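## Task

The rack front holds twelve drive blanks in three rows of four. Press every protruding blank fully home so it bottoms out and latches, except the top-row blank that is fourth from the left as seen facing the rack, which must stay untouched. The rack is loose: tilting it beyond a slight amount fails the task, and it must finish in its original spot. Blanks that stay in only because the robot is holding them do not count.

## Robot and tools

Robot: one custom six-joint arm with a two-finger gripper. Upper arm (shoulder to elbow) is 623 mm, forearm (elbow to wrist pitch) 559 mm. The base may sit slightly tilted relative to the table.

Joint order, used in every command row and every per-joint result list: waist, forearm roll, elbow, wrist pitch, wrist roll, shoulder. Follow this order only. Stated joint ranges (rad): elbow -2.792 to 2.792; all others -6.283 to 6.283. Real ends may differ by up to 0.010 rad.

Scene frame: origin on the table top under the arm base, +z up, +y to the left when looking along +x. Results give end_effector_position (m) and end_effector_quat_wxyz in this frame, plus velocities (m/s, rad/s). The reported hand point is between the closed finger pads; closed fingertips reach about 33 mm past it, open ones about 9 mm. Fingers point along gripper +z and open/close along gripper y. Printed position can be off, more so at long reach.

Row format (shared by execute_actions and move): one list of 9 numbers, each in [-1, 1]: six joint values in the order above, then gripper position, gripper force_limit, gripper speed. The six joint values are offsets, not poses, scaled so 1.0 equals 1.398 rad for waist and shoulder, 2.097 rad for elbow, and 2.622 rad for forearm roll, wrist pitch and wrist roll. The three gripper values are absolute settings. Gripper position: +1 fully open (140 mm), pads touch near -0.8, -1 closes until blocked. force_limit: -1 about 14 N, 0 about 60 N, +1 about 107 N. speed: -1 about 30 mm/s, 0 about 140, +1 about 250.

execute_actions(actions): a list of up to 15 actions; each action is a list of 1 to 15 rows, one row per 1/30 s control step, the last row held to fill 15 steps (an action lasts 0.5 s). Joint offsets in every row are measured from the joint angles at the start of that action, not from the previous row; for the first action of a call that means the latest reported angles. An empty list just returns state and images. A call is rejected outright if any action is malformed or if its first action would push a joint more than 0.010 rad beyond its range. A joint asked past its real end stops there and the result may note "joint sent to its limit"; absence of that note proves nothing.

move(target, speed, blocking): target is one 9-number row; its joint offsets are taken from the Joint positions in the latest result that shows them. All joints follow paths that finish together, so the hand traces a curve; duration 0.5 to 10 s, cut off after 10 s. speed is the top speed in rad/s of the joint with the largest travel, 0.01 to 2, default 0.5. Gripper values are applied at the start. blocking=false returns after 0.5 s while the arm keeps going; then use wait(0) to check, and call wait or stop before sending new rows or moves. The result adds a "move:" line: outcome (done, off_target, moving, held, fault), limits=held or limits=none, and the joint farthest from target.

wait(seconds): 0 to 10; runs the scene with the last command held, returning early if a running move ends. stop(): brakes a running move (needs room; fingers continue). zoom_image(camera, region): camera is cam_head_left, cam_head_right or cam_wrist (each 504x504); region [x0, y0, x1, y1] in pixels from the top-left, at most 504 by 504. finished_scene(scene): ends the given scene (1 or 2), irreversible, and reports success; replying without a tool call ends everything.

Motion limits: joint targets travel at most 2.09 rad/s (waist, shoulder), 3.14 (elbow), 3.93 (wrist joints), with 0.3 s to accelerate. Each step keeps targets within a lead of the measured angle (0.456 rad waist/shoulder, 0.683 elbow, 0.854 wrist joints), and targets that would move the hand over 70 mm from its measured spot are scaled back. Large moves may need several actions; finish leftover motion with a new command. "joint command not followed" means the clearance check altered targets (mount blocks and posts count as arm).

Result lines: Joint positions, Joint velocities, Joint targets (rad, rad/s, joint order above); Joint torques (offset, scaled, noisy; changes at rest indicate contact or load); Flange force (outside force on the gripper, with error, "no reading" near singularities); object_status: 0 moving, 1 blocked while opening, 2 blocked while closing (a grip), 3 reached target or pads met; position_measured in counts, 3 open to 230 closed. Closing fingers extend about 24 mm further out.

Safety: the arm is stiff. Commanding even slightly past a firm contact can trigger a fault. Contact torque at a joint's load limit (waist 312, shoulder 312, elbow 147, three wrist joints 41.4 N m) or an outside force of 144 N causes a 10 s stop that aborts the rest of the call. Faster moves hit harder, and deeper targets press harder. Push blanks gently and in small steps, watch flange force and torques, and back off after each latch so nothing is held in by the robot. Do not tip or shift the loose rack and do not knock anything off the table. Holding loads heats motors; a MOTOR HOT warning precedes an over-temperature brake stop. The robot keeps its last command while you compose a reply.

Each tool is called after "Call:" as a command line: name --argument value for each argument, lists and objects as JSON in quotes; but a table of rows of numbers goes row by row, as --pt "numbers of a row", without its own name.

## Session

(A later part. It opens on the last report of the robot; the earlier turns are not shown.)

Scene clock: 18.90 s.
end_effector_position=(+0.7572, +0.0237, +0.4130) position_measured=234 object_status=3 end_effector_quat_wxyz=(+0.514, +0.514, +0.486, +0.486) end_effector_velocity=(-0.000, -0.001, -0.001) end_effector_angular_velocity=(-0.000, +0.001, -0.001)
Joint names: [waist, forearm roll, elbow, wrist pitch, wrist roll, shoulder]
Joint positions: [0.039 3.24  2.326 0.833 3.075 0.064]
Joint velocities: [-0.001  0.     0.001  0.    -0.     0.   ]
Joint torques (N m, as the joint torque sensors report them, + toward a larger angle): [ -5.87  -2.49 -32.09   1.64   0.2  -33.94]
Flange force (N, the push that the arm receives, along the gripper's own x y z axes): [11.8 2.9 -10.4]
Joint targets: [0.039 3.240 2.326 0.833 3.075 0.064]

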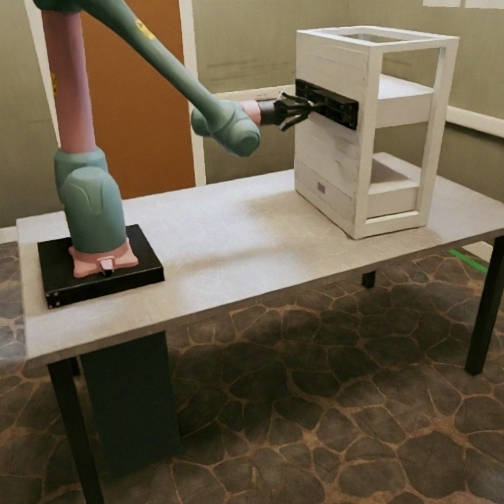

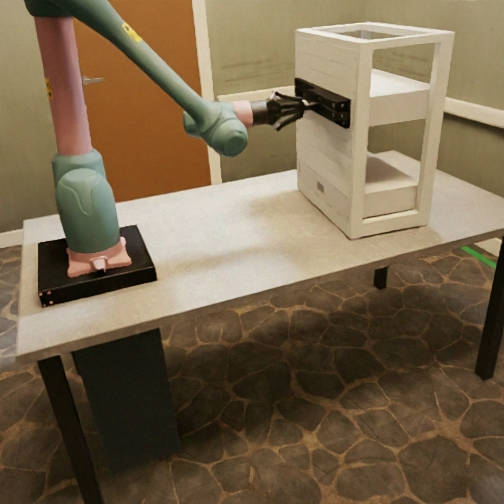

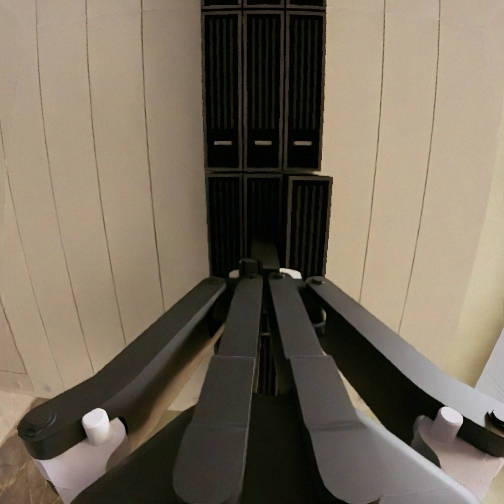

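Call:
move --target '[-0.000087, -0.000058, -0.000553, -0.000052, 0.000036, 0.000738, -1, 0.5, 0.5]' --speed 0.02

Scene clock: 19.70 s.
end_effector_position=(+0.7579, +0.0236, +0.4130) position_measured=234 object_status=3 end_effector_quat_wxyz=(+0.514, +0.514, +0.486, +0.486) end_effector_velocity=(-0.000, +0.001, -0.000) end_effector_angular_velocity=(-0.001, +0.002, +0.002)
Joint names: [waist, forearm roll, elbow, wrist pitch, wrist roll, shoulder]
Joint positions: [0.039 3.24  2.325 0.833 3.075 0.065]
Joint velocities: [ 0.    -0.002  0.    -0.002 -0.    -0.   ]
Joint torques (N m, as the joint torque sensors report them, + toward a larger angle): [ -6.76  -2.64 -30.96   1.72   0.39 -34.52]
Flange force (N, the push that the arm receives, along the gripper's own x y z axes): [15.3 3.7 -8.0]
Joint targets: [0.039 3.240 2.325 0.833 3.075 0.065]
move: done; limits=none; farthest joint: the waist, 0.000 radians from its target (0.000 radians at the start)

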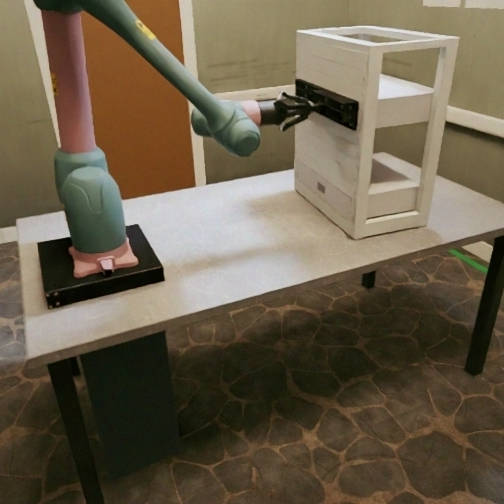

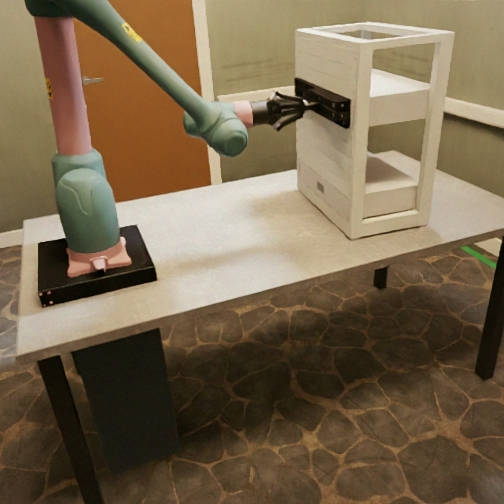

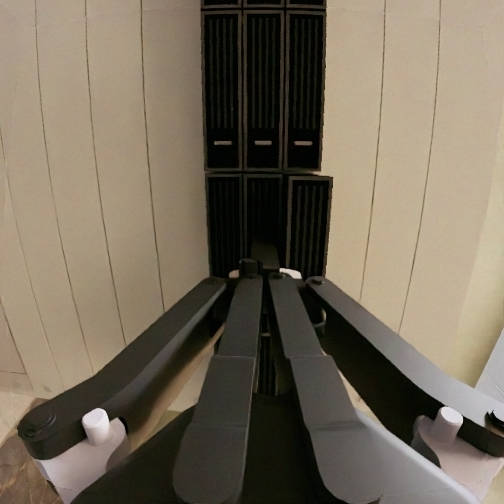

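There's no hard stop yet, so I'll push another 0.7 mm.

Call:
move --target '[-0.00006, -0.000058, -0.000553, -0.000052, 0.000036, 0.000738, -1, 0.5, 0.5]' --speed 0.02

Call:
zoom_image --camera "cam_wrist" --region '[230, 155, 300, 195]'

Scene clock: 20.50 s.
end_effector_position=(+0.7586, +0.0236, +0.4130) position_measured=234 object_status=3 end_effector_quat_wxyz=(+0.514, +0.514, +0.486, +0.486) end_effector_velocity=(+0.000, +0.001, -0.000) end_effector_angular_velocity=(-0.000, +0.001, +0.002)
Joint names: [waist, forearm roll, elbow, wrist pitch, wrist roll, shoulder]
Joint positions: [0.039 3.24  2.324 0.833 3.076 0.066]
Joint velocities: [ 0.001 -0.001 -0.001 -0.002  0.    -0.   ]
Joint torques (N m, as the joint torque sensors report them, + toward a larger angle): [ -2.87  -2.91 -29.79   1.78   0.49 -30.58]
Flange force (N, the push that the arm receives, along the gripper's own x y z axes): [6.8 11.4 -11.5]
Joint targets: [0.039 3.240 2.324 0.833 3.076 0.066]
move: done; limits=none; farthest joint: the waist, 0.000 radians from its target (0.000 radians at the start)

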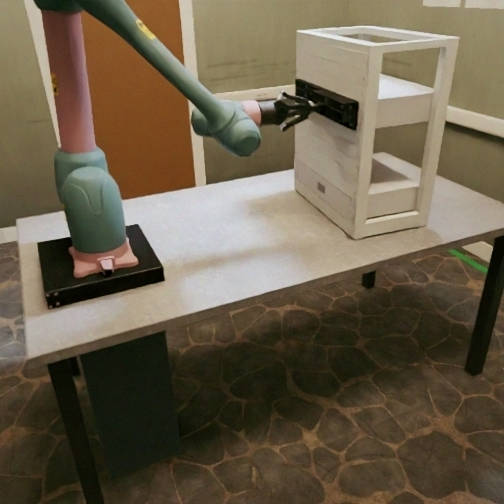

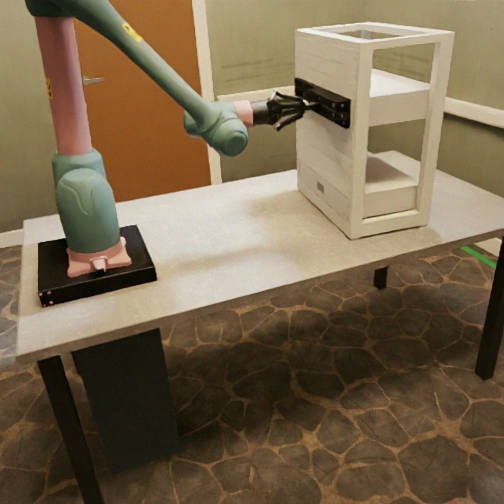

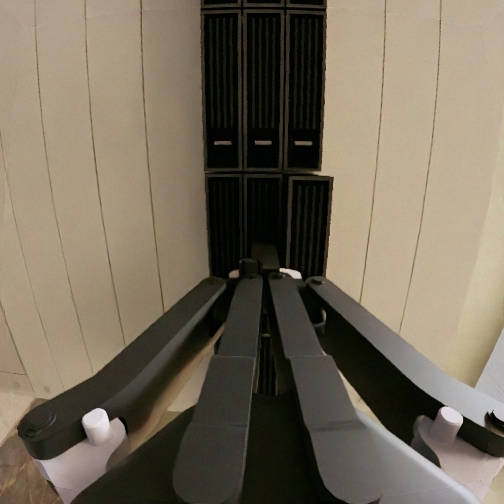

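Region (230, 155, 300, 195) of cam_wrist's 504x504 image, scaled by 7.200, with more detail than that image has; it fills the top 288 rows of this view, and the rest is white.

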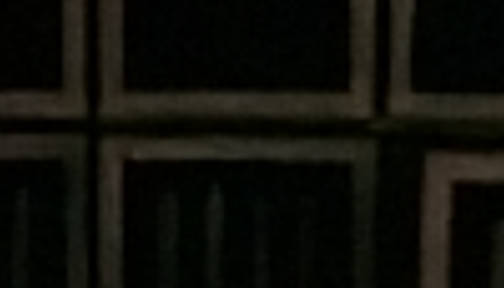

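Call:
move --target '[-0.000074, -0.00005, -0.000474, -0.000045, 0.000031, 0.000632, -1, 0.5, 0.5]' --speed 0.02

Scene clock: 21.33 s.
end_effector_position=(+0.7592, +0.0236, +0.4130) position_measured=234 object_status=3 end_effector_quat_wxyz=(+0.514, +0.514, +0.486, +0.486) end_effector_velocity=(+0.000, +0.000, +0.000) end_effector_angular_velocity=(-0.000, -0.001, +0.001)
Joint names: [waist, forearm roll, elbow, wrist pitch, wrist roll, shoulder]
Joint positions: [0.039 3.24  2.323 0.833 3.076 0.067]
Joint velocities: [ 0.001 -0.    -0.     0.    -0.    -0.   ]
Joint torques (N m, as the joint torque sensors report them, + toward a larger angle): [ -6.31  -3.   -31.56   1.59   0.04 -33.77]
Flange force (N, the push that the arm receives, along the gripper's own x y z axes): [14.3 4.5 -10.3]
Joint targets: [0.039 3.240 2.323 0.833 3.076 0.067]
move: done; limits=none; farthest joint: the waist, 0.000 radians from its target (0.000 radians at the start)

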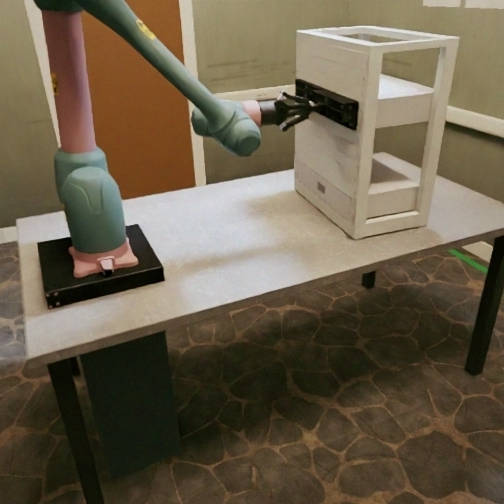

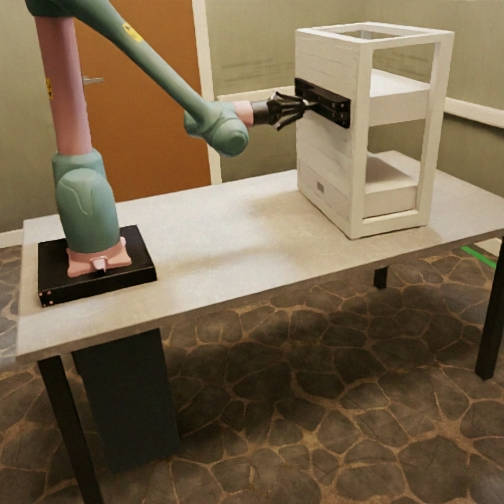

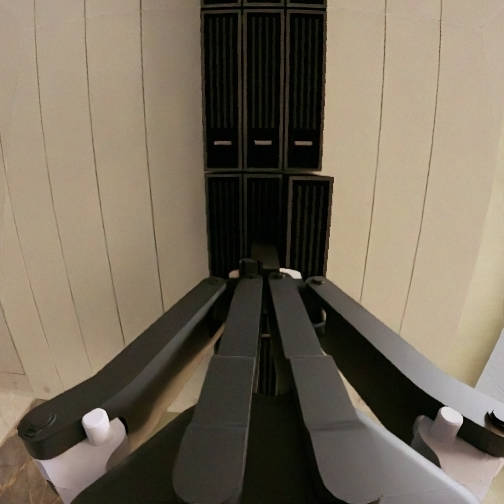

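Call:
move --target '[-0.000074, -0.00005, -0.000474, -0.000045, 0.000031, 0.000632, -1, 0.5, 0.5]' --speed 0.02

Call:
zoom_image --camera "cam_wrist" --region '[230, 155, 300, 195]'

Scene clock: 22.17 s.
end_effector_position=(+0.7598, +0.0235, +0.4130) position_measured=234 object_status=3 end_effector_quat_wxyz=(+0.514, +0.514, +0.486, +0.486) end_effector_velocity=(-0.000, +0.000, -0.001) end_effector_angular_velocity=(-0.001, +0.001, +0.001)
Joint names: [waist, forearm roll, elbow, wrist pitch, wrist roll, shoulder]
Joint positions: [0.039 3.239 2.322 0.833 3.076 0.068]
Joint velocities: [-0.    -0.002  0.001 -0.     0.     0.   ]
Joint torques (N m, as the joint torque sensors report them, + toward a larger angle): [ -4.66  -3.18 -31.98   1.29   0.4  -34.91]
Flange force (N, the push that the arm receives, along the gripper's own x y z axes): [11.7 1.6 -9.3]
Joint targets: [0.039 3.239 2.322 0.833 3.076 0.068]
move: done; limits=none; farthest joint: the waist, 0.000 radians from its target (0.000 radians at the start)

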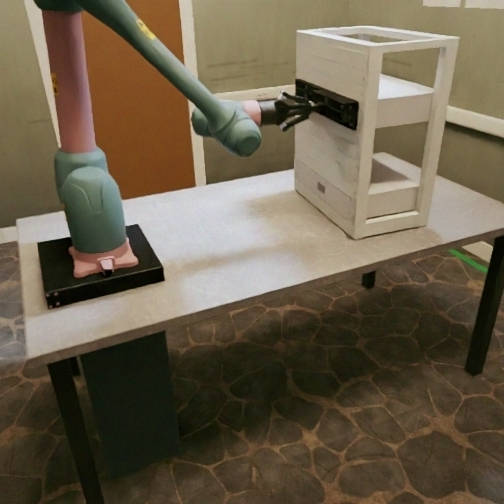

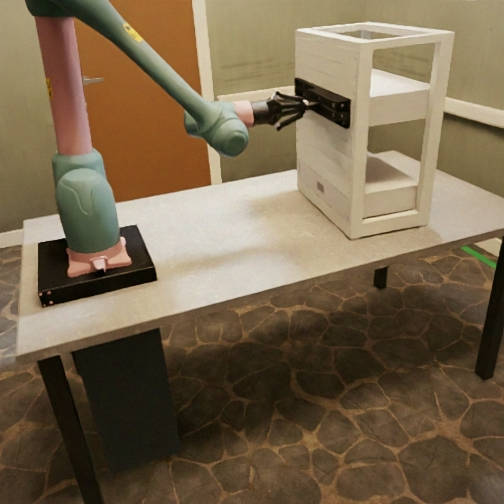

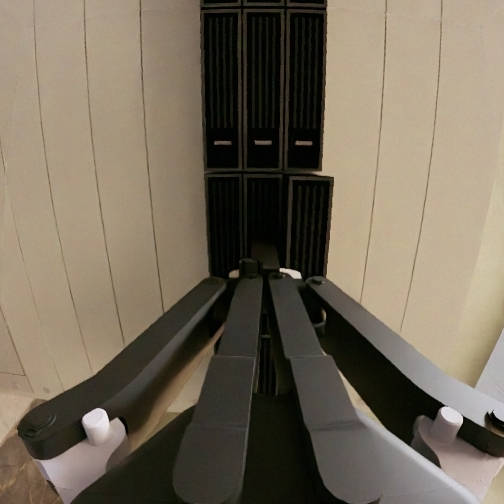

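Region (230, 155, 300, 195) of cam_wrist's 504x504 image, scaled by 7.200, with more detail than that image has; it fills the top 288 rows of this view, and the rest is white.

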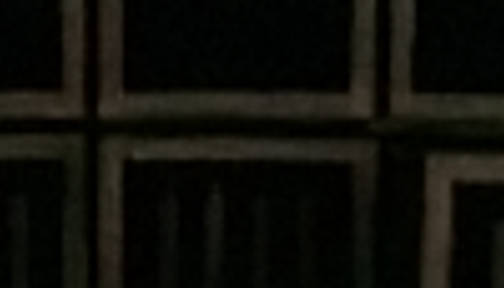

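Call:
zoom_image --camera "cam_wrist" --region '[30, 140, 100, 160]'

Call:
zoom_image --camera "cam_wrist" --region '[370, 140, 440, 160]'

Call:
zoom_image --camera "cam_head_left" --region '[330, 200, 440, 250]'

Call:
move --target '[-0.000074, -0.00005, -0.000474, -0.000045, 0.000031, 0.000632, -1, 0.5, 0.5]' --speed 0.02

Call:
zoom_image --camera "cam_wrist" --region '[30, 140, 100, 160]'

Call:
zoom_image --camera "cam_wrist" --region '[370, 140, 440, 160]'

Region (30, 140, 100, 160) of cam_wrist's 504x504 image, scaled by 7.200, with more detail than that image has; it fills the top 144 rows of this view, and the rest is white.

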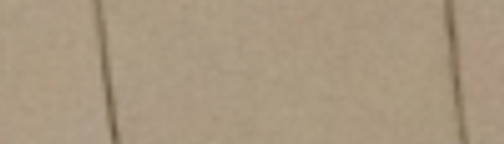

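Region (370, 140, 440, 160) of cam_wrist's 504x504 image, scaled by 7.200, with more detail than that image has; it fills the top 144 rows of this view, and the rest is white.

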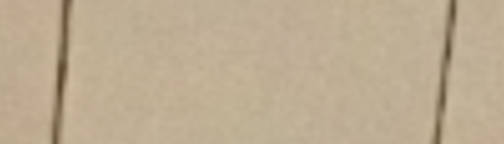

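Region (330, 200, 440, 250) of cam_head_left's 504x504 image, scaled by 4.582, with more detail than that image has; it fills the top 229 rows of this view, and the rest is white.

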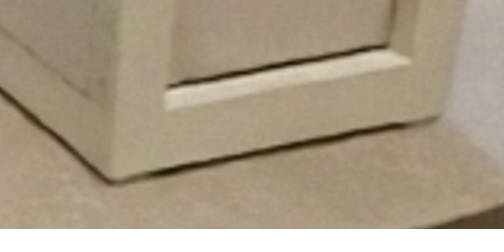

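Scene clock: 23.20 s.
end_effector_position=(+0.7604, +0.0235, +0.4130) position_measured=234 object_status=3 end_effector_quat_wxyz=(+0.514, +0.514, +0.486, +0.486) end_effector_velocity=(+0.000, +0.000, +0.001) end_effector_angular_velocity=(-0.001, -0.002, +0.001)
Joint names: [waist, forearm roll, elbow, wrist pitch, wrist roll, shoulder]
Joint positions: [0.039 3.239 2.321 0.833 3.076 0.069]
Joint velocities: [-0.    -0.002 -0.001  0.001 -0.    -0.   ]
Joint torques (N m, as the joint torque sensors report them, + toward a larger angle): [ -2.64  -3.16 -29.63   1.25  -0.05 -31.57]
Flange force (N, the push that the arm receives, along the gripper's own x y z axes): [5.7 9.2 -9.9]
Joint targets: [0.039 3.239 2.321 0.833 3.076 0.069]
move: done; limits=none; farthest joint: the waist, 0.000 radians from its target (0.000 radians at the start)

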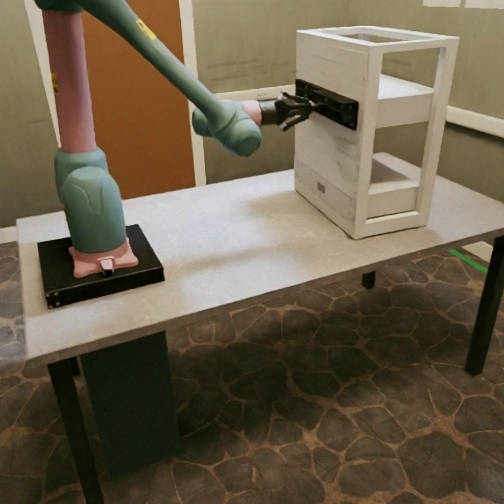

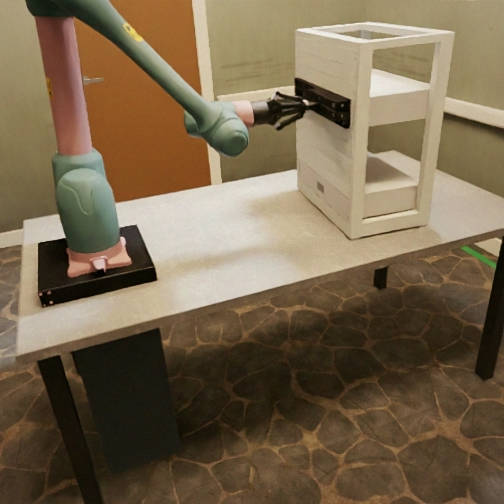

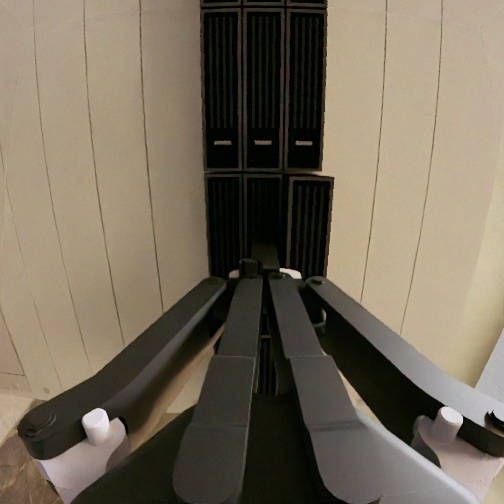

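Region (30, 140, 100, 160) of cam_wrist's 504x504 image, scaled by 7.200, with more detail than that image has; it fills the top 144 rows of this view, and the rest is white.

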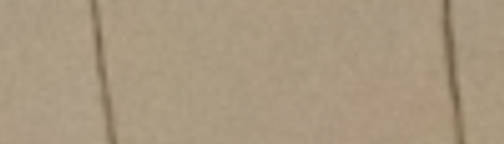

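Region (370, 140, 440, 160) of cam_wrist's 504x504 image, scaled by 7.200, with more detail than that image has; it fills the top 144 rows of this view, and the rest is white.

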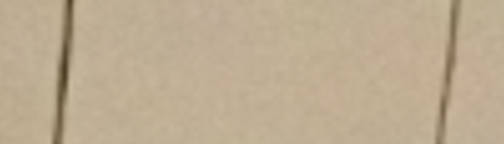

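Call:
move --target '[-0.000074, -0.00005, -0.000474, -0.000045, 0.000031, 0.000632, -1, 0.5, 0.5]' --speed 0.02

Call:
zoom_image --camera "cam_wrist" --region '[30, 140, 100, 160]'

Call:
zoom_image --camera "cam_wrist" --region '[370, 140, 440, 160]'

Call:
zoom_image --camera "cam_wrist" --region '[230, 155, 300, 195]'

Scene clock: 24.20 s.
end_effector_position=(+0.7610, +0.0235, +0.4130) position_measured=234 object_status=3 end_effector_quat_wxyz=(+0.514, +0.514, +0.486, +0.486) end_effector_velocity=(+0.000, -0.001, -0.000) end_effector_angular_velocity=(+0.000, +0.001, -0.001)
Joint names: [waist, forearm roll, elbow, wrist pitch, wrist roll, shoulder]
Joint positions: [0.039 3.239 2.32  0.833 3.076 0.07 ]
Joint velocities: [-0.001 -0.    -0.    -0.001  0.     0.   ]
Joint torques (N m, as the joint torque sensors report them, + toward a larger angle): [ -4.06  -3.75 -31.83   1.45   0.59 -31.86]
Flange force (N, the push that the arm receives, along the gripper's own x y z axes): [11.7 7.5 -13.7]
Joint targets: [0.039 3.239 2.320 0.833 3.076 0.070]
move: done; limits=none; farthest joint: the waist, 0.000 radians from its target (0.000 radians at the start)

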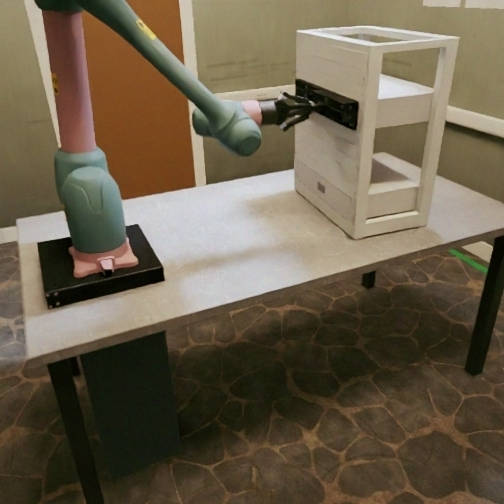

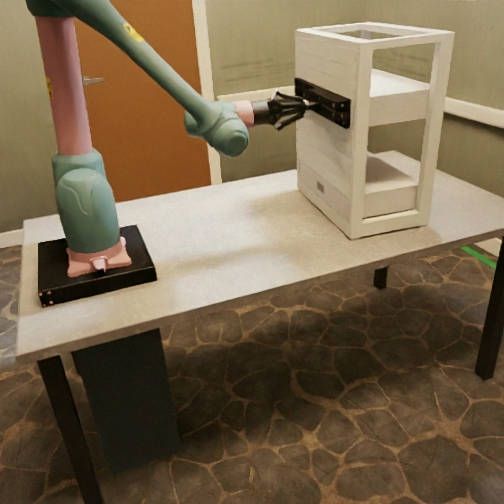

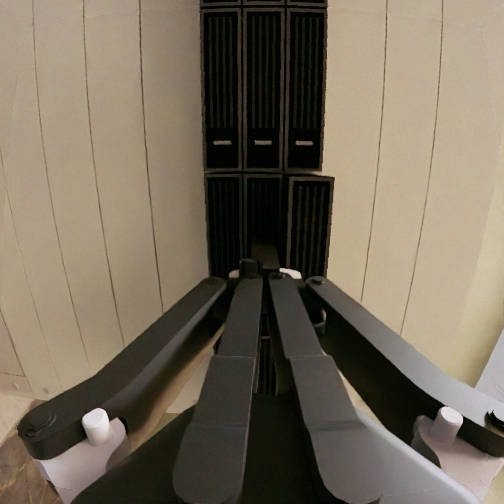

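Region (30, 140, 100, 160) of cam_wrist's 504x504 image, scaled by 7.200, with more detail than that image has; it fills the top 144 rows of this view, and the rest is white.

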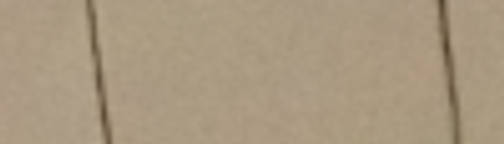

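Region (370, 140, 440, 160) of cam_wrist's 504x504 image, scaled by 7.200, with more detail than that image has; it fills the top 144 rows of this view, and the rest is white.

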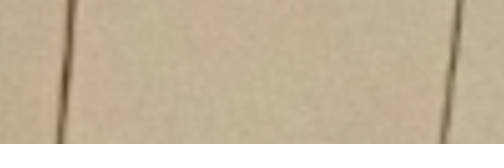

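Region (230, 155, 300, 195) of cam_wrist's 504x504 image, scaled by 7.200, with more detail than that image has; it fills the top 288 rows of this view, and the rest is white.

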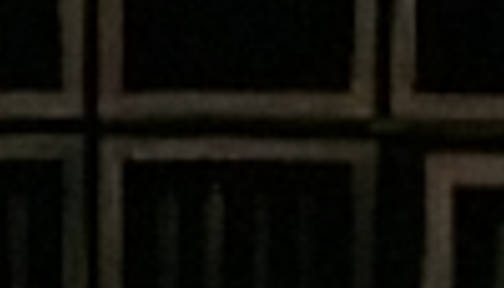

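Call:
move --target '[-0.000074, -0.00005, -0.000474, -0.000045, 0.000031, 0.000632, -1, 0.5, 0.5]' --speed 0.02

Call:
zoom_image --camera "cam_wrist" --region '[30, 140, 100, 160]'

Call:
zoom_image --camera "cam_wrist" --region '[370, 140, 440, 160]'

Scene clock: 25.07 s.
end_effector_position=(+0.7616, +0.0234, +0.4130) position_measured=234 object_status=3 end_effector_quat_wxyz=(+0.514, +0.514, +0.486, +0.486) end_effector_velocity=(-0.000, -0.000, +0.000) end_effector_angular_velocity=(-0.001, -0.001, +0.000)
Joint names: [waist, forearm roll, elbow, wrist pitch, wrist roll, shoulder]
Joint positions: [0.039 3.239 2.319 0.833 3.076 0.07 ]
Joint velocities: [-0.001 -0.001  0.     0.001 -0.    -0.   ]
Joint torques (N m, as the joint torque sensors report them, + toward a larger angle): [ -1.02  -3.52 -31.63   1.13   0.3  -32.67]
Flange force (N, the push that the arm receives, along the gripper's own x y z axes): [3.7 5.8 -12.0]
Joint targets: [0.039 3.239 2.319 0.833 3.076 0.070]
move: done; limits=none; farthest joint: the waist, 0.000 radians from its target (0.000 radians at the start)

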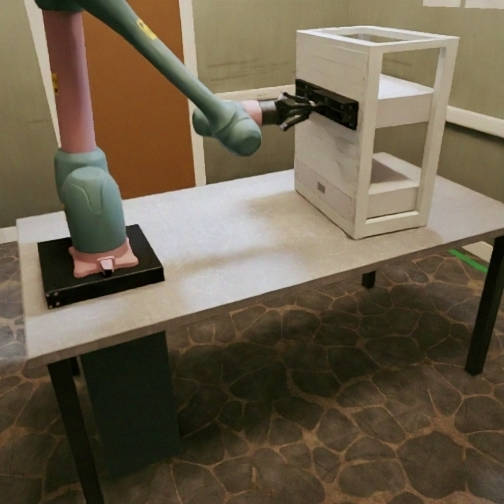

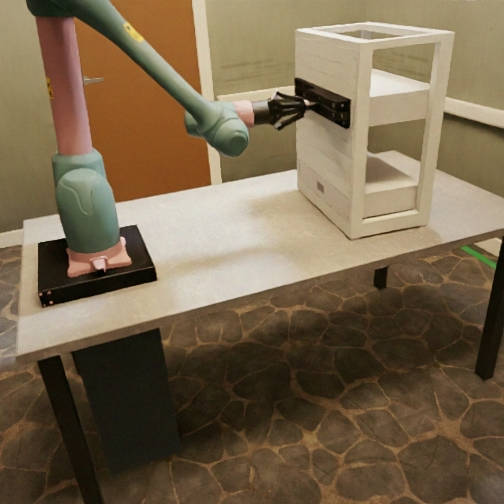

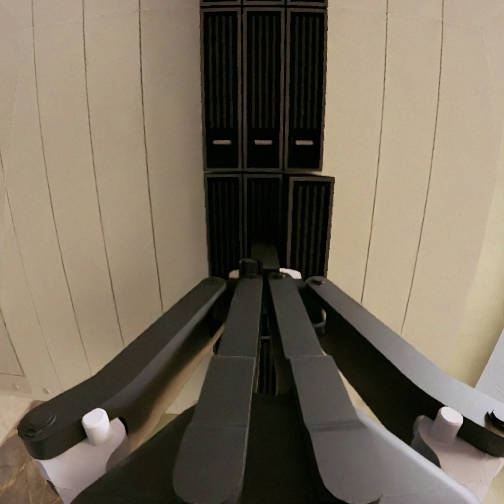

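Region (30, 140, 100, 160) of cam_wrist's 504x504 image, scaled by 7.200, with more detail than that image has; it fills the top 144 rows of this view, and the rest is white.

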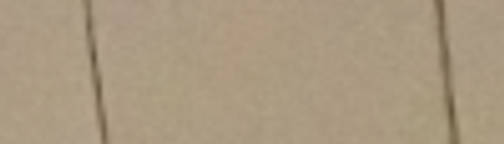

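Region (370, 140, 440, 160) of cam_wrist's 504x504 image, scaled by 7.200, with more detail than that image has; it fills the top 144 rows of this view, and the rest is white.

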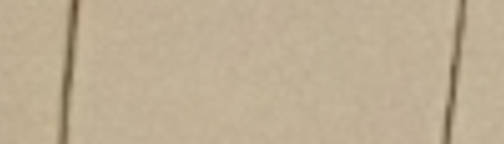

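Call:
zoom_image --camera "cam_wrist" --region '[195, 150, 295, 200]'

Call:
zoom_image --camera "cam_wrist" --region '[190, 0, 340, 60]'

Call:
zoom_image --camera "cam_head_left" --region '[290, 70, 370, 140]'

Region (195, 150, 295, 200) of cam_wrist's 504x504 image, scaled by 5.040, with more detail than that image has.

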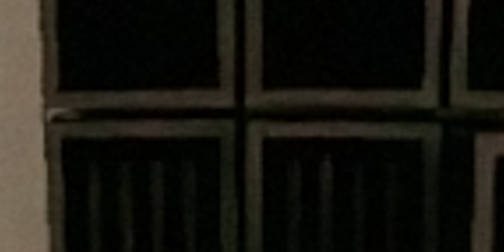

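Region (190, 0, 340, 60) of cam_wrist's 504x504 image, scaled by 3.360, with more detail than that image has; it fills the top 202 rows of this view, and the rest is white.

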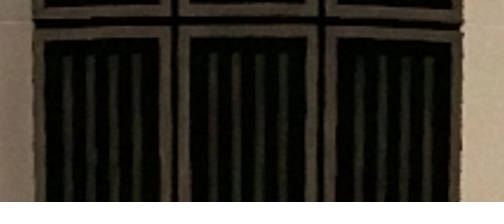

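Region (290, 70, 370, 140) of cam_head_left's 504x504 image, scaled by 6.300, with more detail than that image has; it fills the top 441 rows of this view, and the rest is white.

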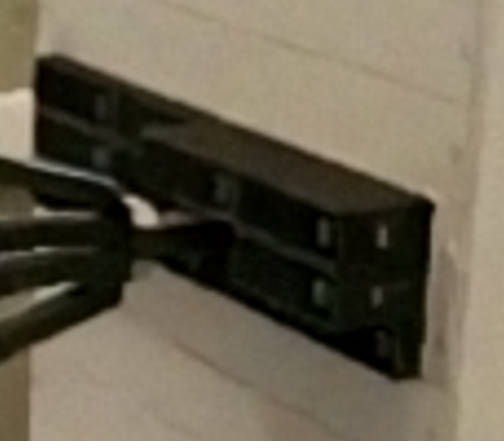

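Call:
move --target '[-0.000074, -0.00005, -0.000474, -0.000045, 0.000031, 0.000632, -1, 0.5, 0.5]' --speed 0.02

Call:
zoom_image --camera "cam_wrist" --region '[30, 140, 100, 160]'

Call:
zoom_image --camera "cam_wrist" --region '[370, 140, 440, 160]'

Scene clock: 26.33 s.
end_effector_position=(+0.7622, +0.0234, +0.4130) position_measured=234 object_status=3 end_effector_quat_wxyz=(+0.514, +0.514, +0.486, +0.486) end_effector_velocity=(+0.000, -0.001, +0.000) end_effector_angular_velocity=(+0.001, +0.000, -0.002)
Joint names: [waist, forearm roll, elbow, wrist pitch, wrist roll, shoulder]
Joint positions: [0.038 3.239 2.318 0.832 3.076 0.071]
Joint velocities: [-0.001  0.001 -0.001 -0.001  0.     0.   ]
Joint torques (N m, as the joint torque sensors report them, + toward a larger angle): [ -3.78  -3.5  -31.38   1.28   0.55 -34.47]
Flange force (N, the push that the arm receives, along the gripper's own x y z axes): [11.1 3.8 -9.3]
Joint targets: [0.038 3.239 2.318 0.832 3.076 0.071]
move: done; limits=none; farthest joint: the waist, 0.000 radians from its target (0.000 radians at the start)

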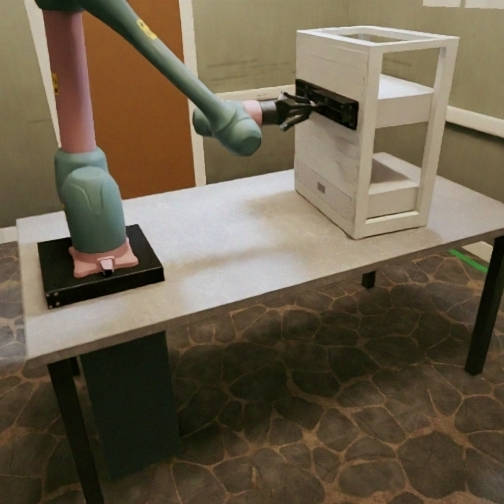

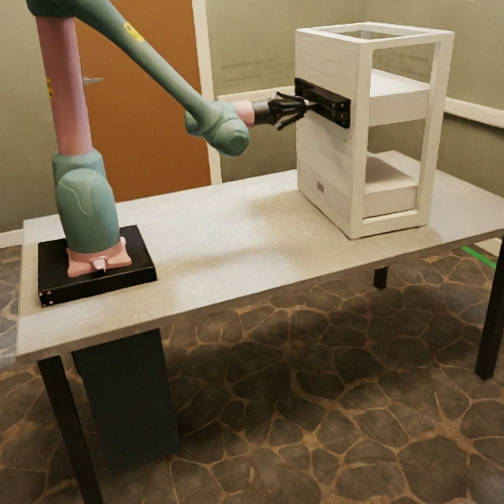

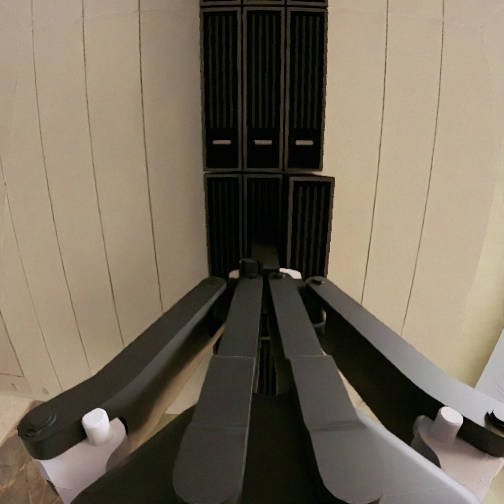

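Region (30, 140, 100, 160) of cam_wrist's 504x504 image, scaled by 7.200, with more detail than that image has; it fills the top 144 rows of this view, and the rest is white.

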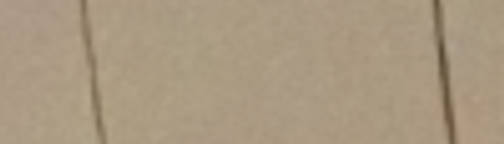

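Region (370, 140, 440, 160) of cam_wrist's 504x504 image, scaled by 7.200, with more detail than that image has; it fills the top 144 rows of this view, and the rest is white.

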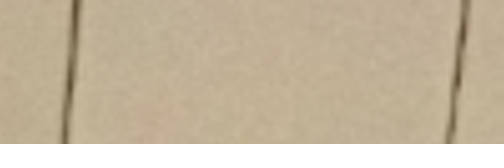

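Call:
move --target '[-0.000095, -0.000064, -0.000635, -0.000065, 0.000039, 0.000836, -1, 0.5, 0.5]' --speed 0.02

Call:
zoom_image --camera "cam_wrist" --region '[30, 140, 100, 160]'

Call:
zoom_image --camera "cam_wrist" --region '[370, 140, 440, 160]'

Call:
zoom_image --camera "cam_wrist" --region '[195, 150, 295, 200]'

Scene clock: 27.20 s.
end_effector_position=(+0.7630, +0.0233, +0.4130) position_measured=234 object_status=3 end_effector_quat_wxyz=(+0.514, +0.514, +0.486, +0.486) end_effector_velocity=(-0.000, +0.001, -0.000) end_effector_angular_velocity=(+0.000, +0.001, +0.001)
Joint names: [waist, forearm roll, elbow, wrist pitch, wrist roll, shoulder]
Joint positions: [0.038 3.239 2.317 0.832 3.076 0.072]
Joint velocities: [ 0.001  0.001  0.    -0.    -0.     0.   ]
Joint torques (N m, as the joint torque sensors report them, + toward a larger angle): [ -1.06  -3.83 -32.25   1.38   0.52 -32.76]
Flange force (N, the push that the arm receives, along the gripper's own x y z axes): [5.1 6.3 -13.1]
Joint targets: [0.038 3.239 2.317 0.832 3.076 0.072]
move: done; limits=none; farthest joint: the waist, 0.000 radians from its target (0.001 radians at the start)

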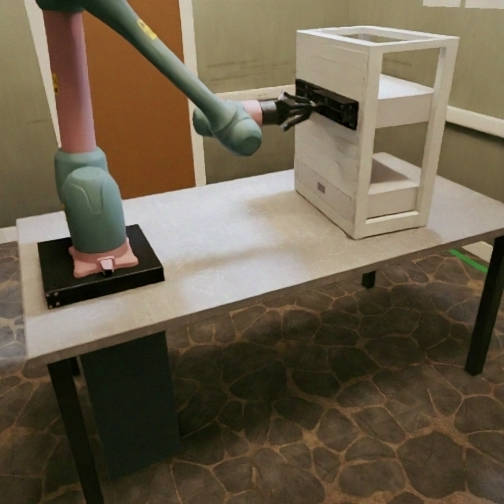

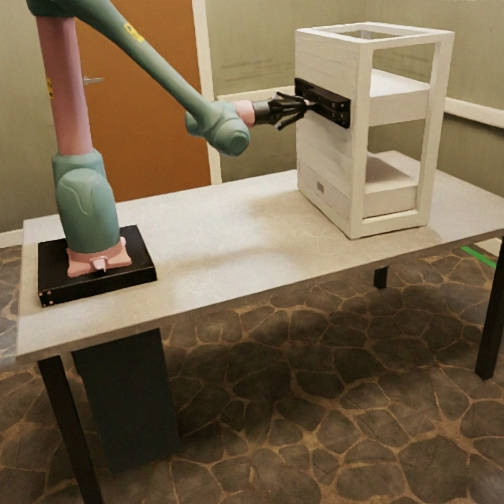

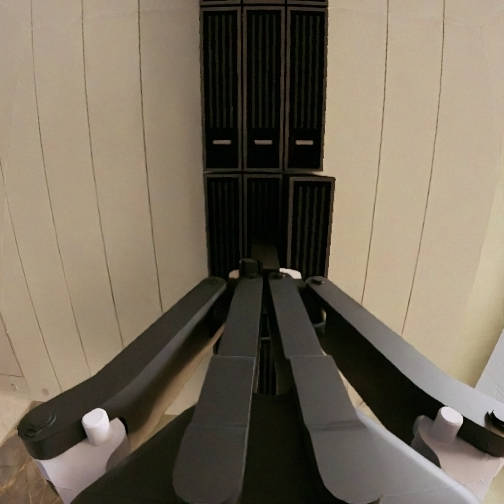

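Region (30, 140, 100, 160) of cam_wrist's 504x504 image, scaled by 7.200, with more detail than that image has; it fills the top 144 rows of this view, and the rest is white.

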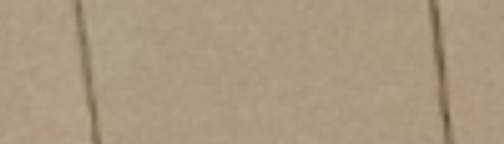

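Region (370, 140, 440, 160) of cam_wrist's 504x504 image, scaled by 7.200, with more detail than that image has; it fills the top 144 rows of this view, and the rest is white.

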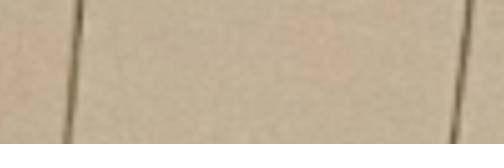

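Region (195, 150, 295, 200) of cam_wrist's 504x504 image, scaled by 5.040, with more detail than that image has.

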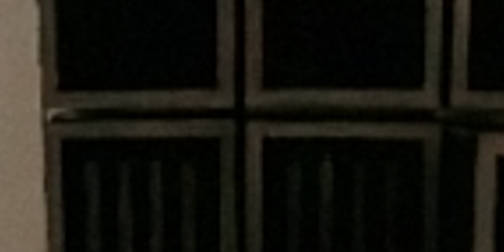

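Call:
zoom_image --camera "cam_wrist" --region '[270, 160, 300, 190]'

Call:
zoom_image --camera "cam_wrist" --region '[228, 160, 258, 190]'

Call:
zoom_image --camera "cam_head_left" --region '[290, 75, 335, 120]'

Region (270, 160, 300, 190) of cam_wrist's 504x504 image, scaled by 16.800, with more detail than that image has.

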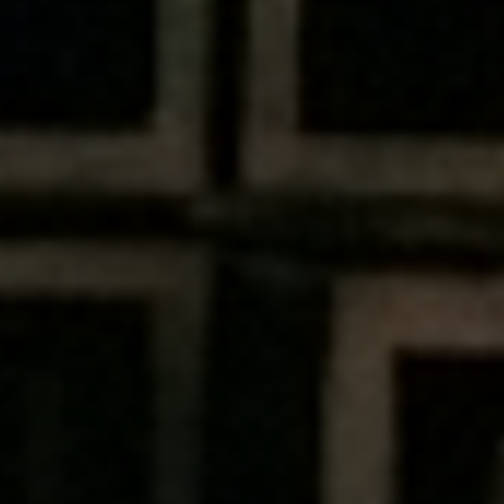

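Region (228, 160, 258, 190) of cam_wrist's 504x504 image, scaled by 16.800, with more detail than that image has.

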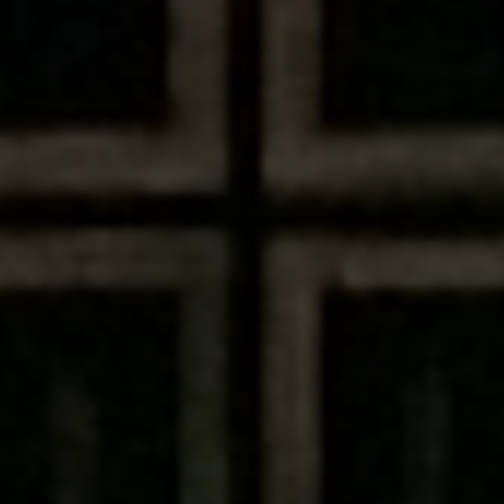

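Region (290, 75, 335, 120) of cam_head_left's 504x504 image, scaled by 11.200, with more detail than that image has.

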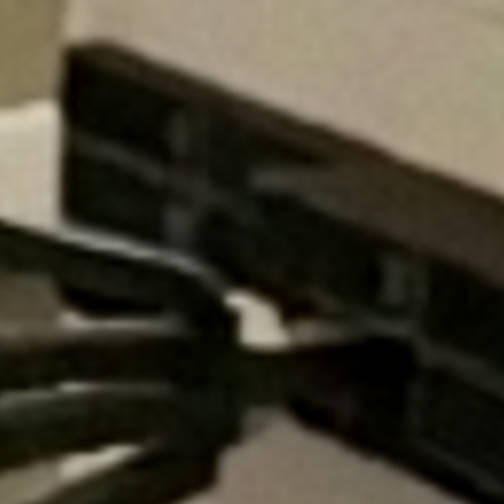

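Call:
move --target '[-0.00011, -0.000064, -0.000635, -0.000065, 0.000039, 0.000836, -1, 0.5, 0.5]' --speed 0.02

Call:
zoom_image --camera "cam_wrist" --region '[30, 140, 100, 160]'

Call:
zoom_image --camera "cam_wrist" --region '[370, 140, 440, 160]'

Scene clock: 28.80 s.
end_effector_position=(+0.7638, +0.0233, +0.4130) position_measured=234 object_status=3 end_effector_quat_wxyz=(+0.514, +0.514, +0.486, +0.486) end_effector_velocity=(-0.000, -0.000, -0.000) end_effector_angular_velocity=(-0.000, +0.000, +0.000)
Joint names: [waist, forearm roll, elbow, wrist pitch, wrist roll, shoulder]
Joint positions: [0.038 3.239 2.315 0.832 3.076 0.074]
Joint velocities: [-0.    -0.001  0.     0.     0.     0.   ]
Joint torques (N m, as the joint torque sensors report them, + toward a larger angle): [  0.09  -4.23 -33.01   1.73   0.32 -35.04]
Flange force (N, the push that the arm receives, along the gripper's own x y z axes): [3.4 2.8 -11.1]
Joint targets: [0.038 3.239 2.315 0.832 3.076 0.074]
move: done; limits=none; farthest joint: the waist, 0.000 radians from its target (0.000 radians at the start)

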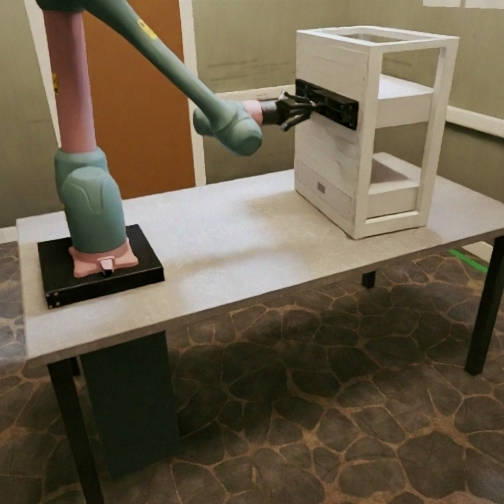

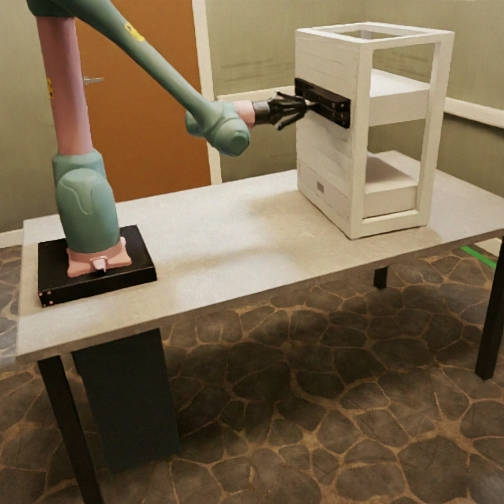

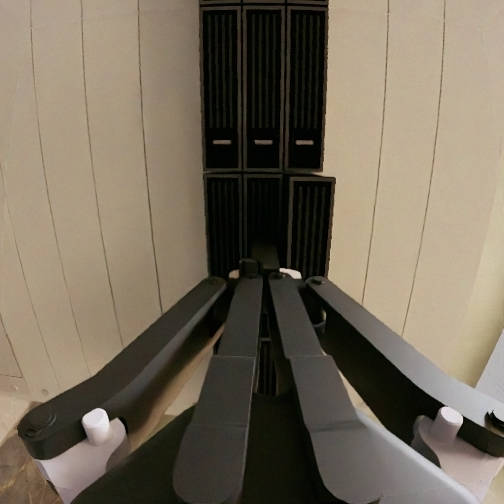

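Region (30, 140, 100, 160) of cam_wrist's 504x504 image, scaled by 7.200, with more detail than that image has; it fills the top 144 rows of this view, and the rest is white.

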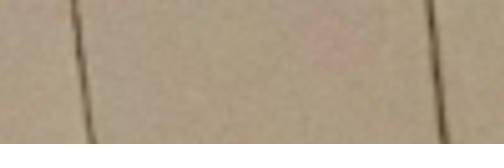

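Region (370, 140, 440, 160) of cam_wrist's 504x504 image, scaled by 7.200, with more detail than that image has; it fills the top 144 rows of this view, and the rest is white.

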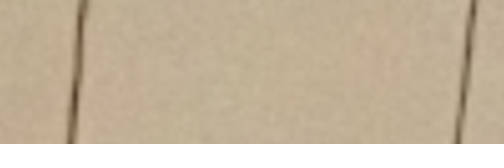

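Call:
move --target '[-0.0002, -0.000064, -0.000635, -0.000065, 0.000039, 0.000836, -1, 0.5, 0.5]' --speed 0.02

Call:
zoom_image --camera "cam_wrist" --region '[30, 140, 100, 160]'

Call:
zoom_image --camera "cam_wrist" --region '[370, 140, 440, 160]'

Scene clock: 29.70 s.
end_effector_position=(+0.7646, +0.0231, +0.4130) position_measured=234 object_status=3 end_effector_quat_wxyz=(+0.514, +0.514, +0.486, +0.486) end_effector_velocity=(+0.000, -0.000, +0.000) end_effector_angular_velocity=(+0.000, -0.000, -0.000)
Joint names: [waist, forearm roll, elbow, wrist pitch, wrist roll, shoulder]
Joint positions: [0.038 3.238 2.314 0.832 3.076 0.075]
Joint velocities: [-0.     0.    -0.001 -0.     0.     0.   ]
Joint torques (N m, as the joint torque sensors report them, + toward a larger angle): [ -5.19  -3.81 -32.57   1.48   0.51 -35.9 ]
Flange force (N, the push that the arm receives, along the gripper's own x y z axes): [15.0 1.5 -9.9]
Joint targets: [0.038 3.238 2.314 0.832 3.076 0.075]
move: done; limits=none; farthest joint: the waist, 0.000 radians from its target (0.000 radians at the start)

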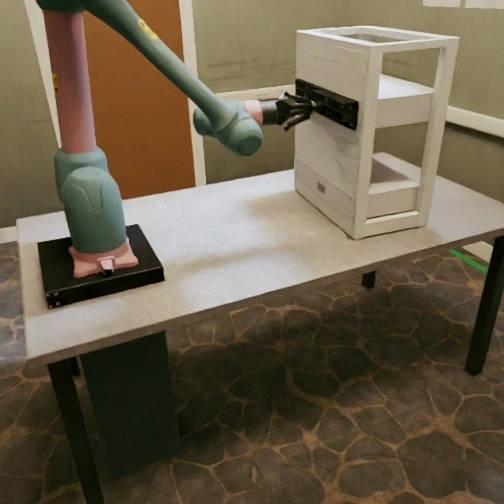

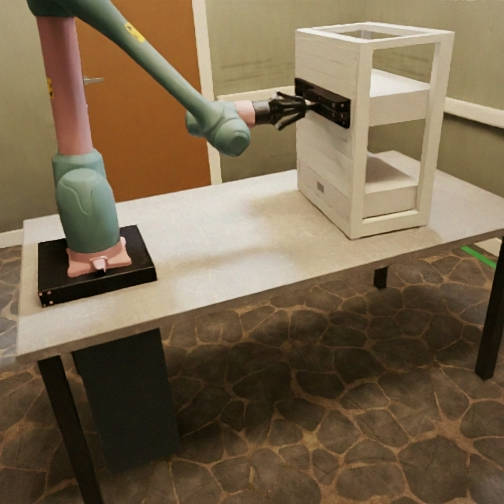

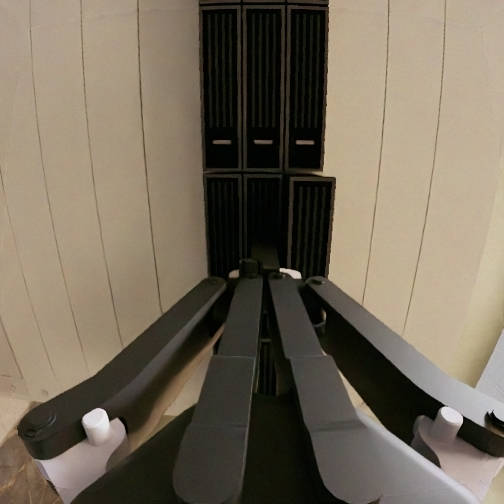

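Region (30, 140, 100, 160) of cam_wrist's 504x504 image, scaled by 7.200, with more detail than that image has; it fills the top 144 rows of this view, and the rest is white.

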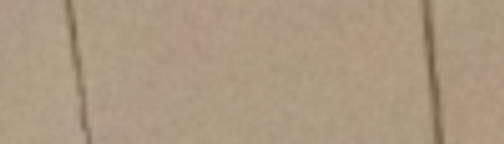

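Region (370, 140, 440, 160) of cam_wrist's 504x504 image, scaled by 7.200, with more detail than that image has; it fills the top 144 rows of this view, and the rest is white.

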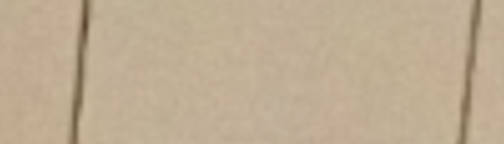

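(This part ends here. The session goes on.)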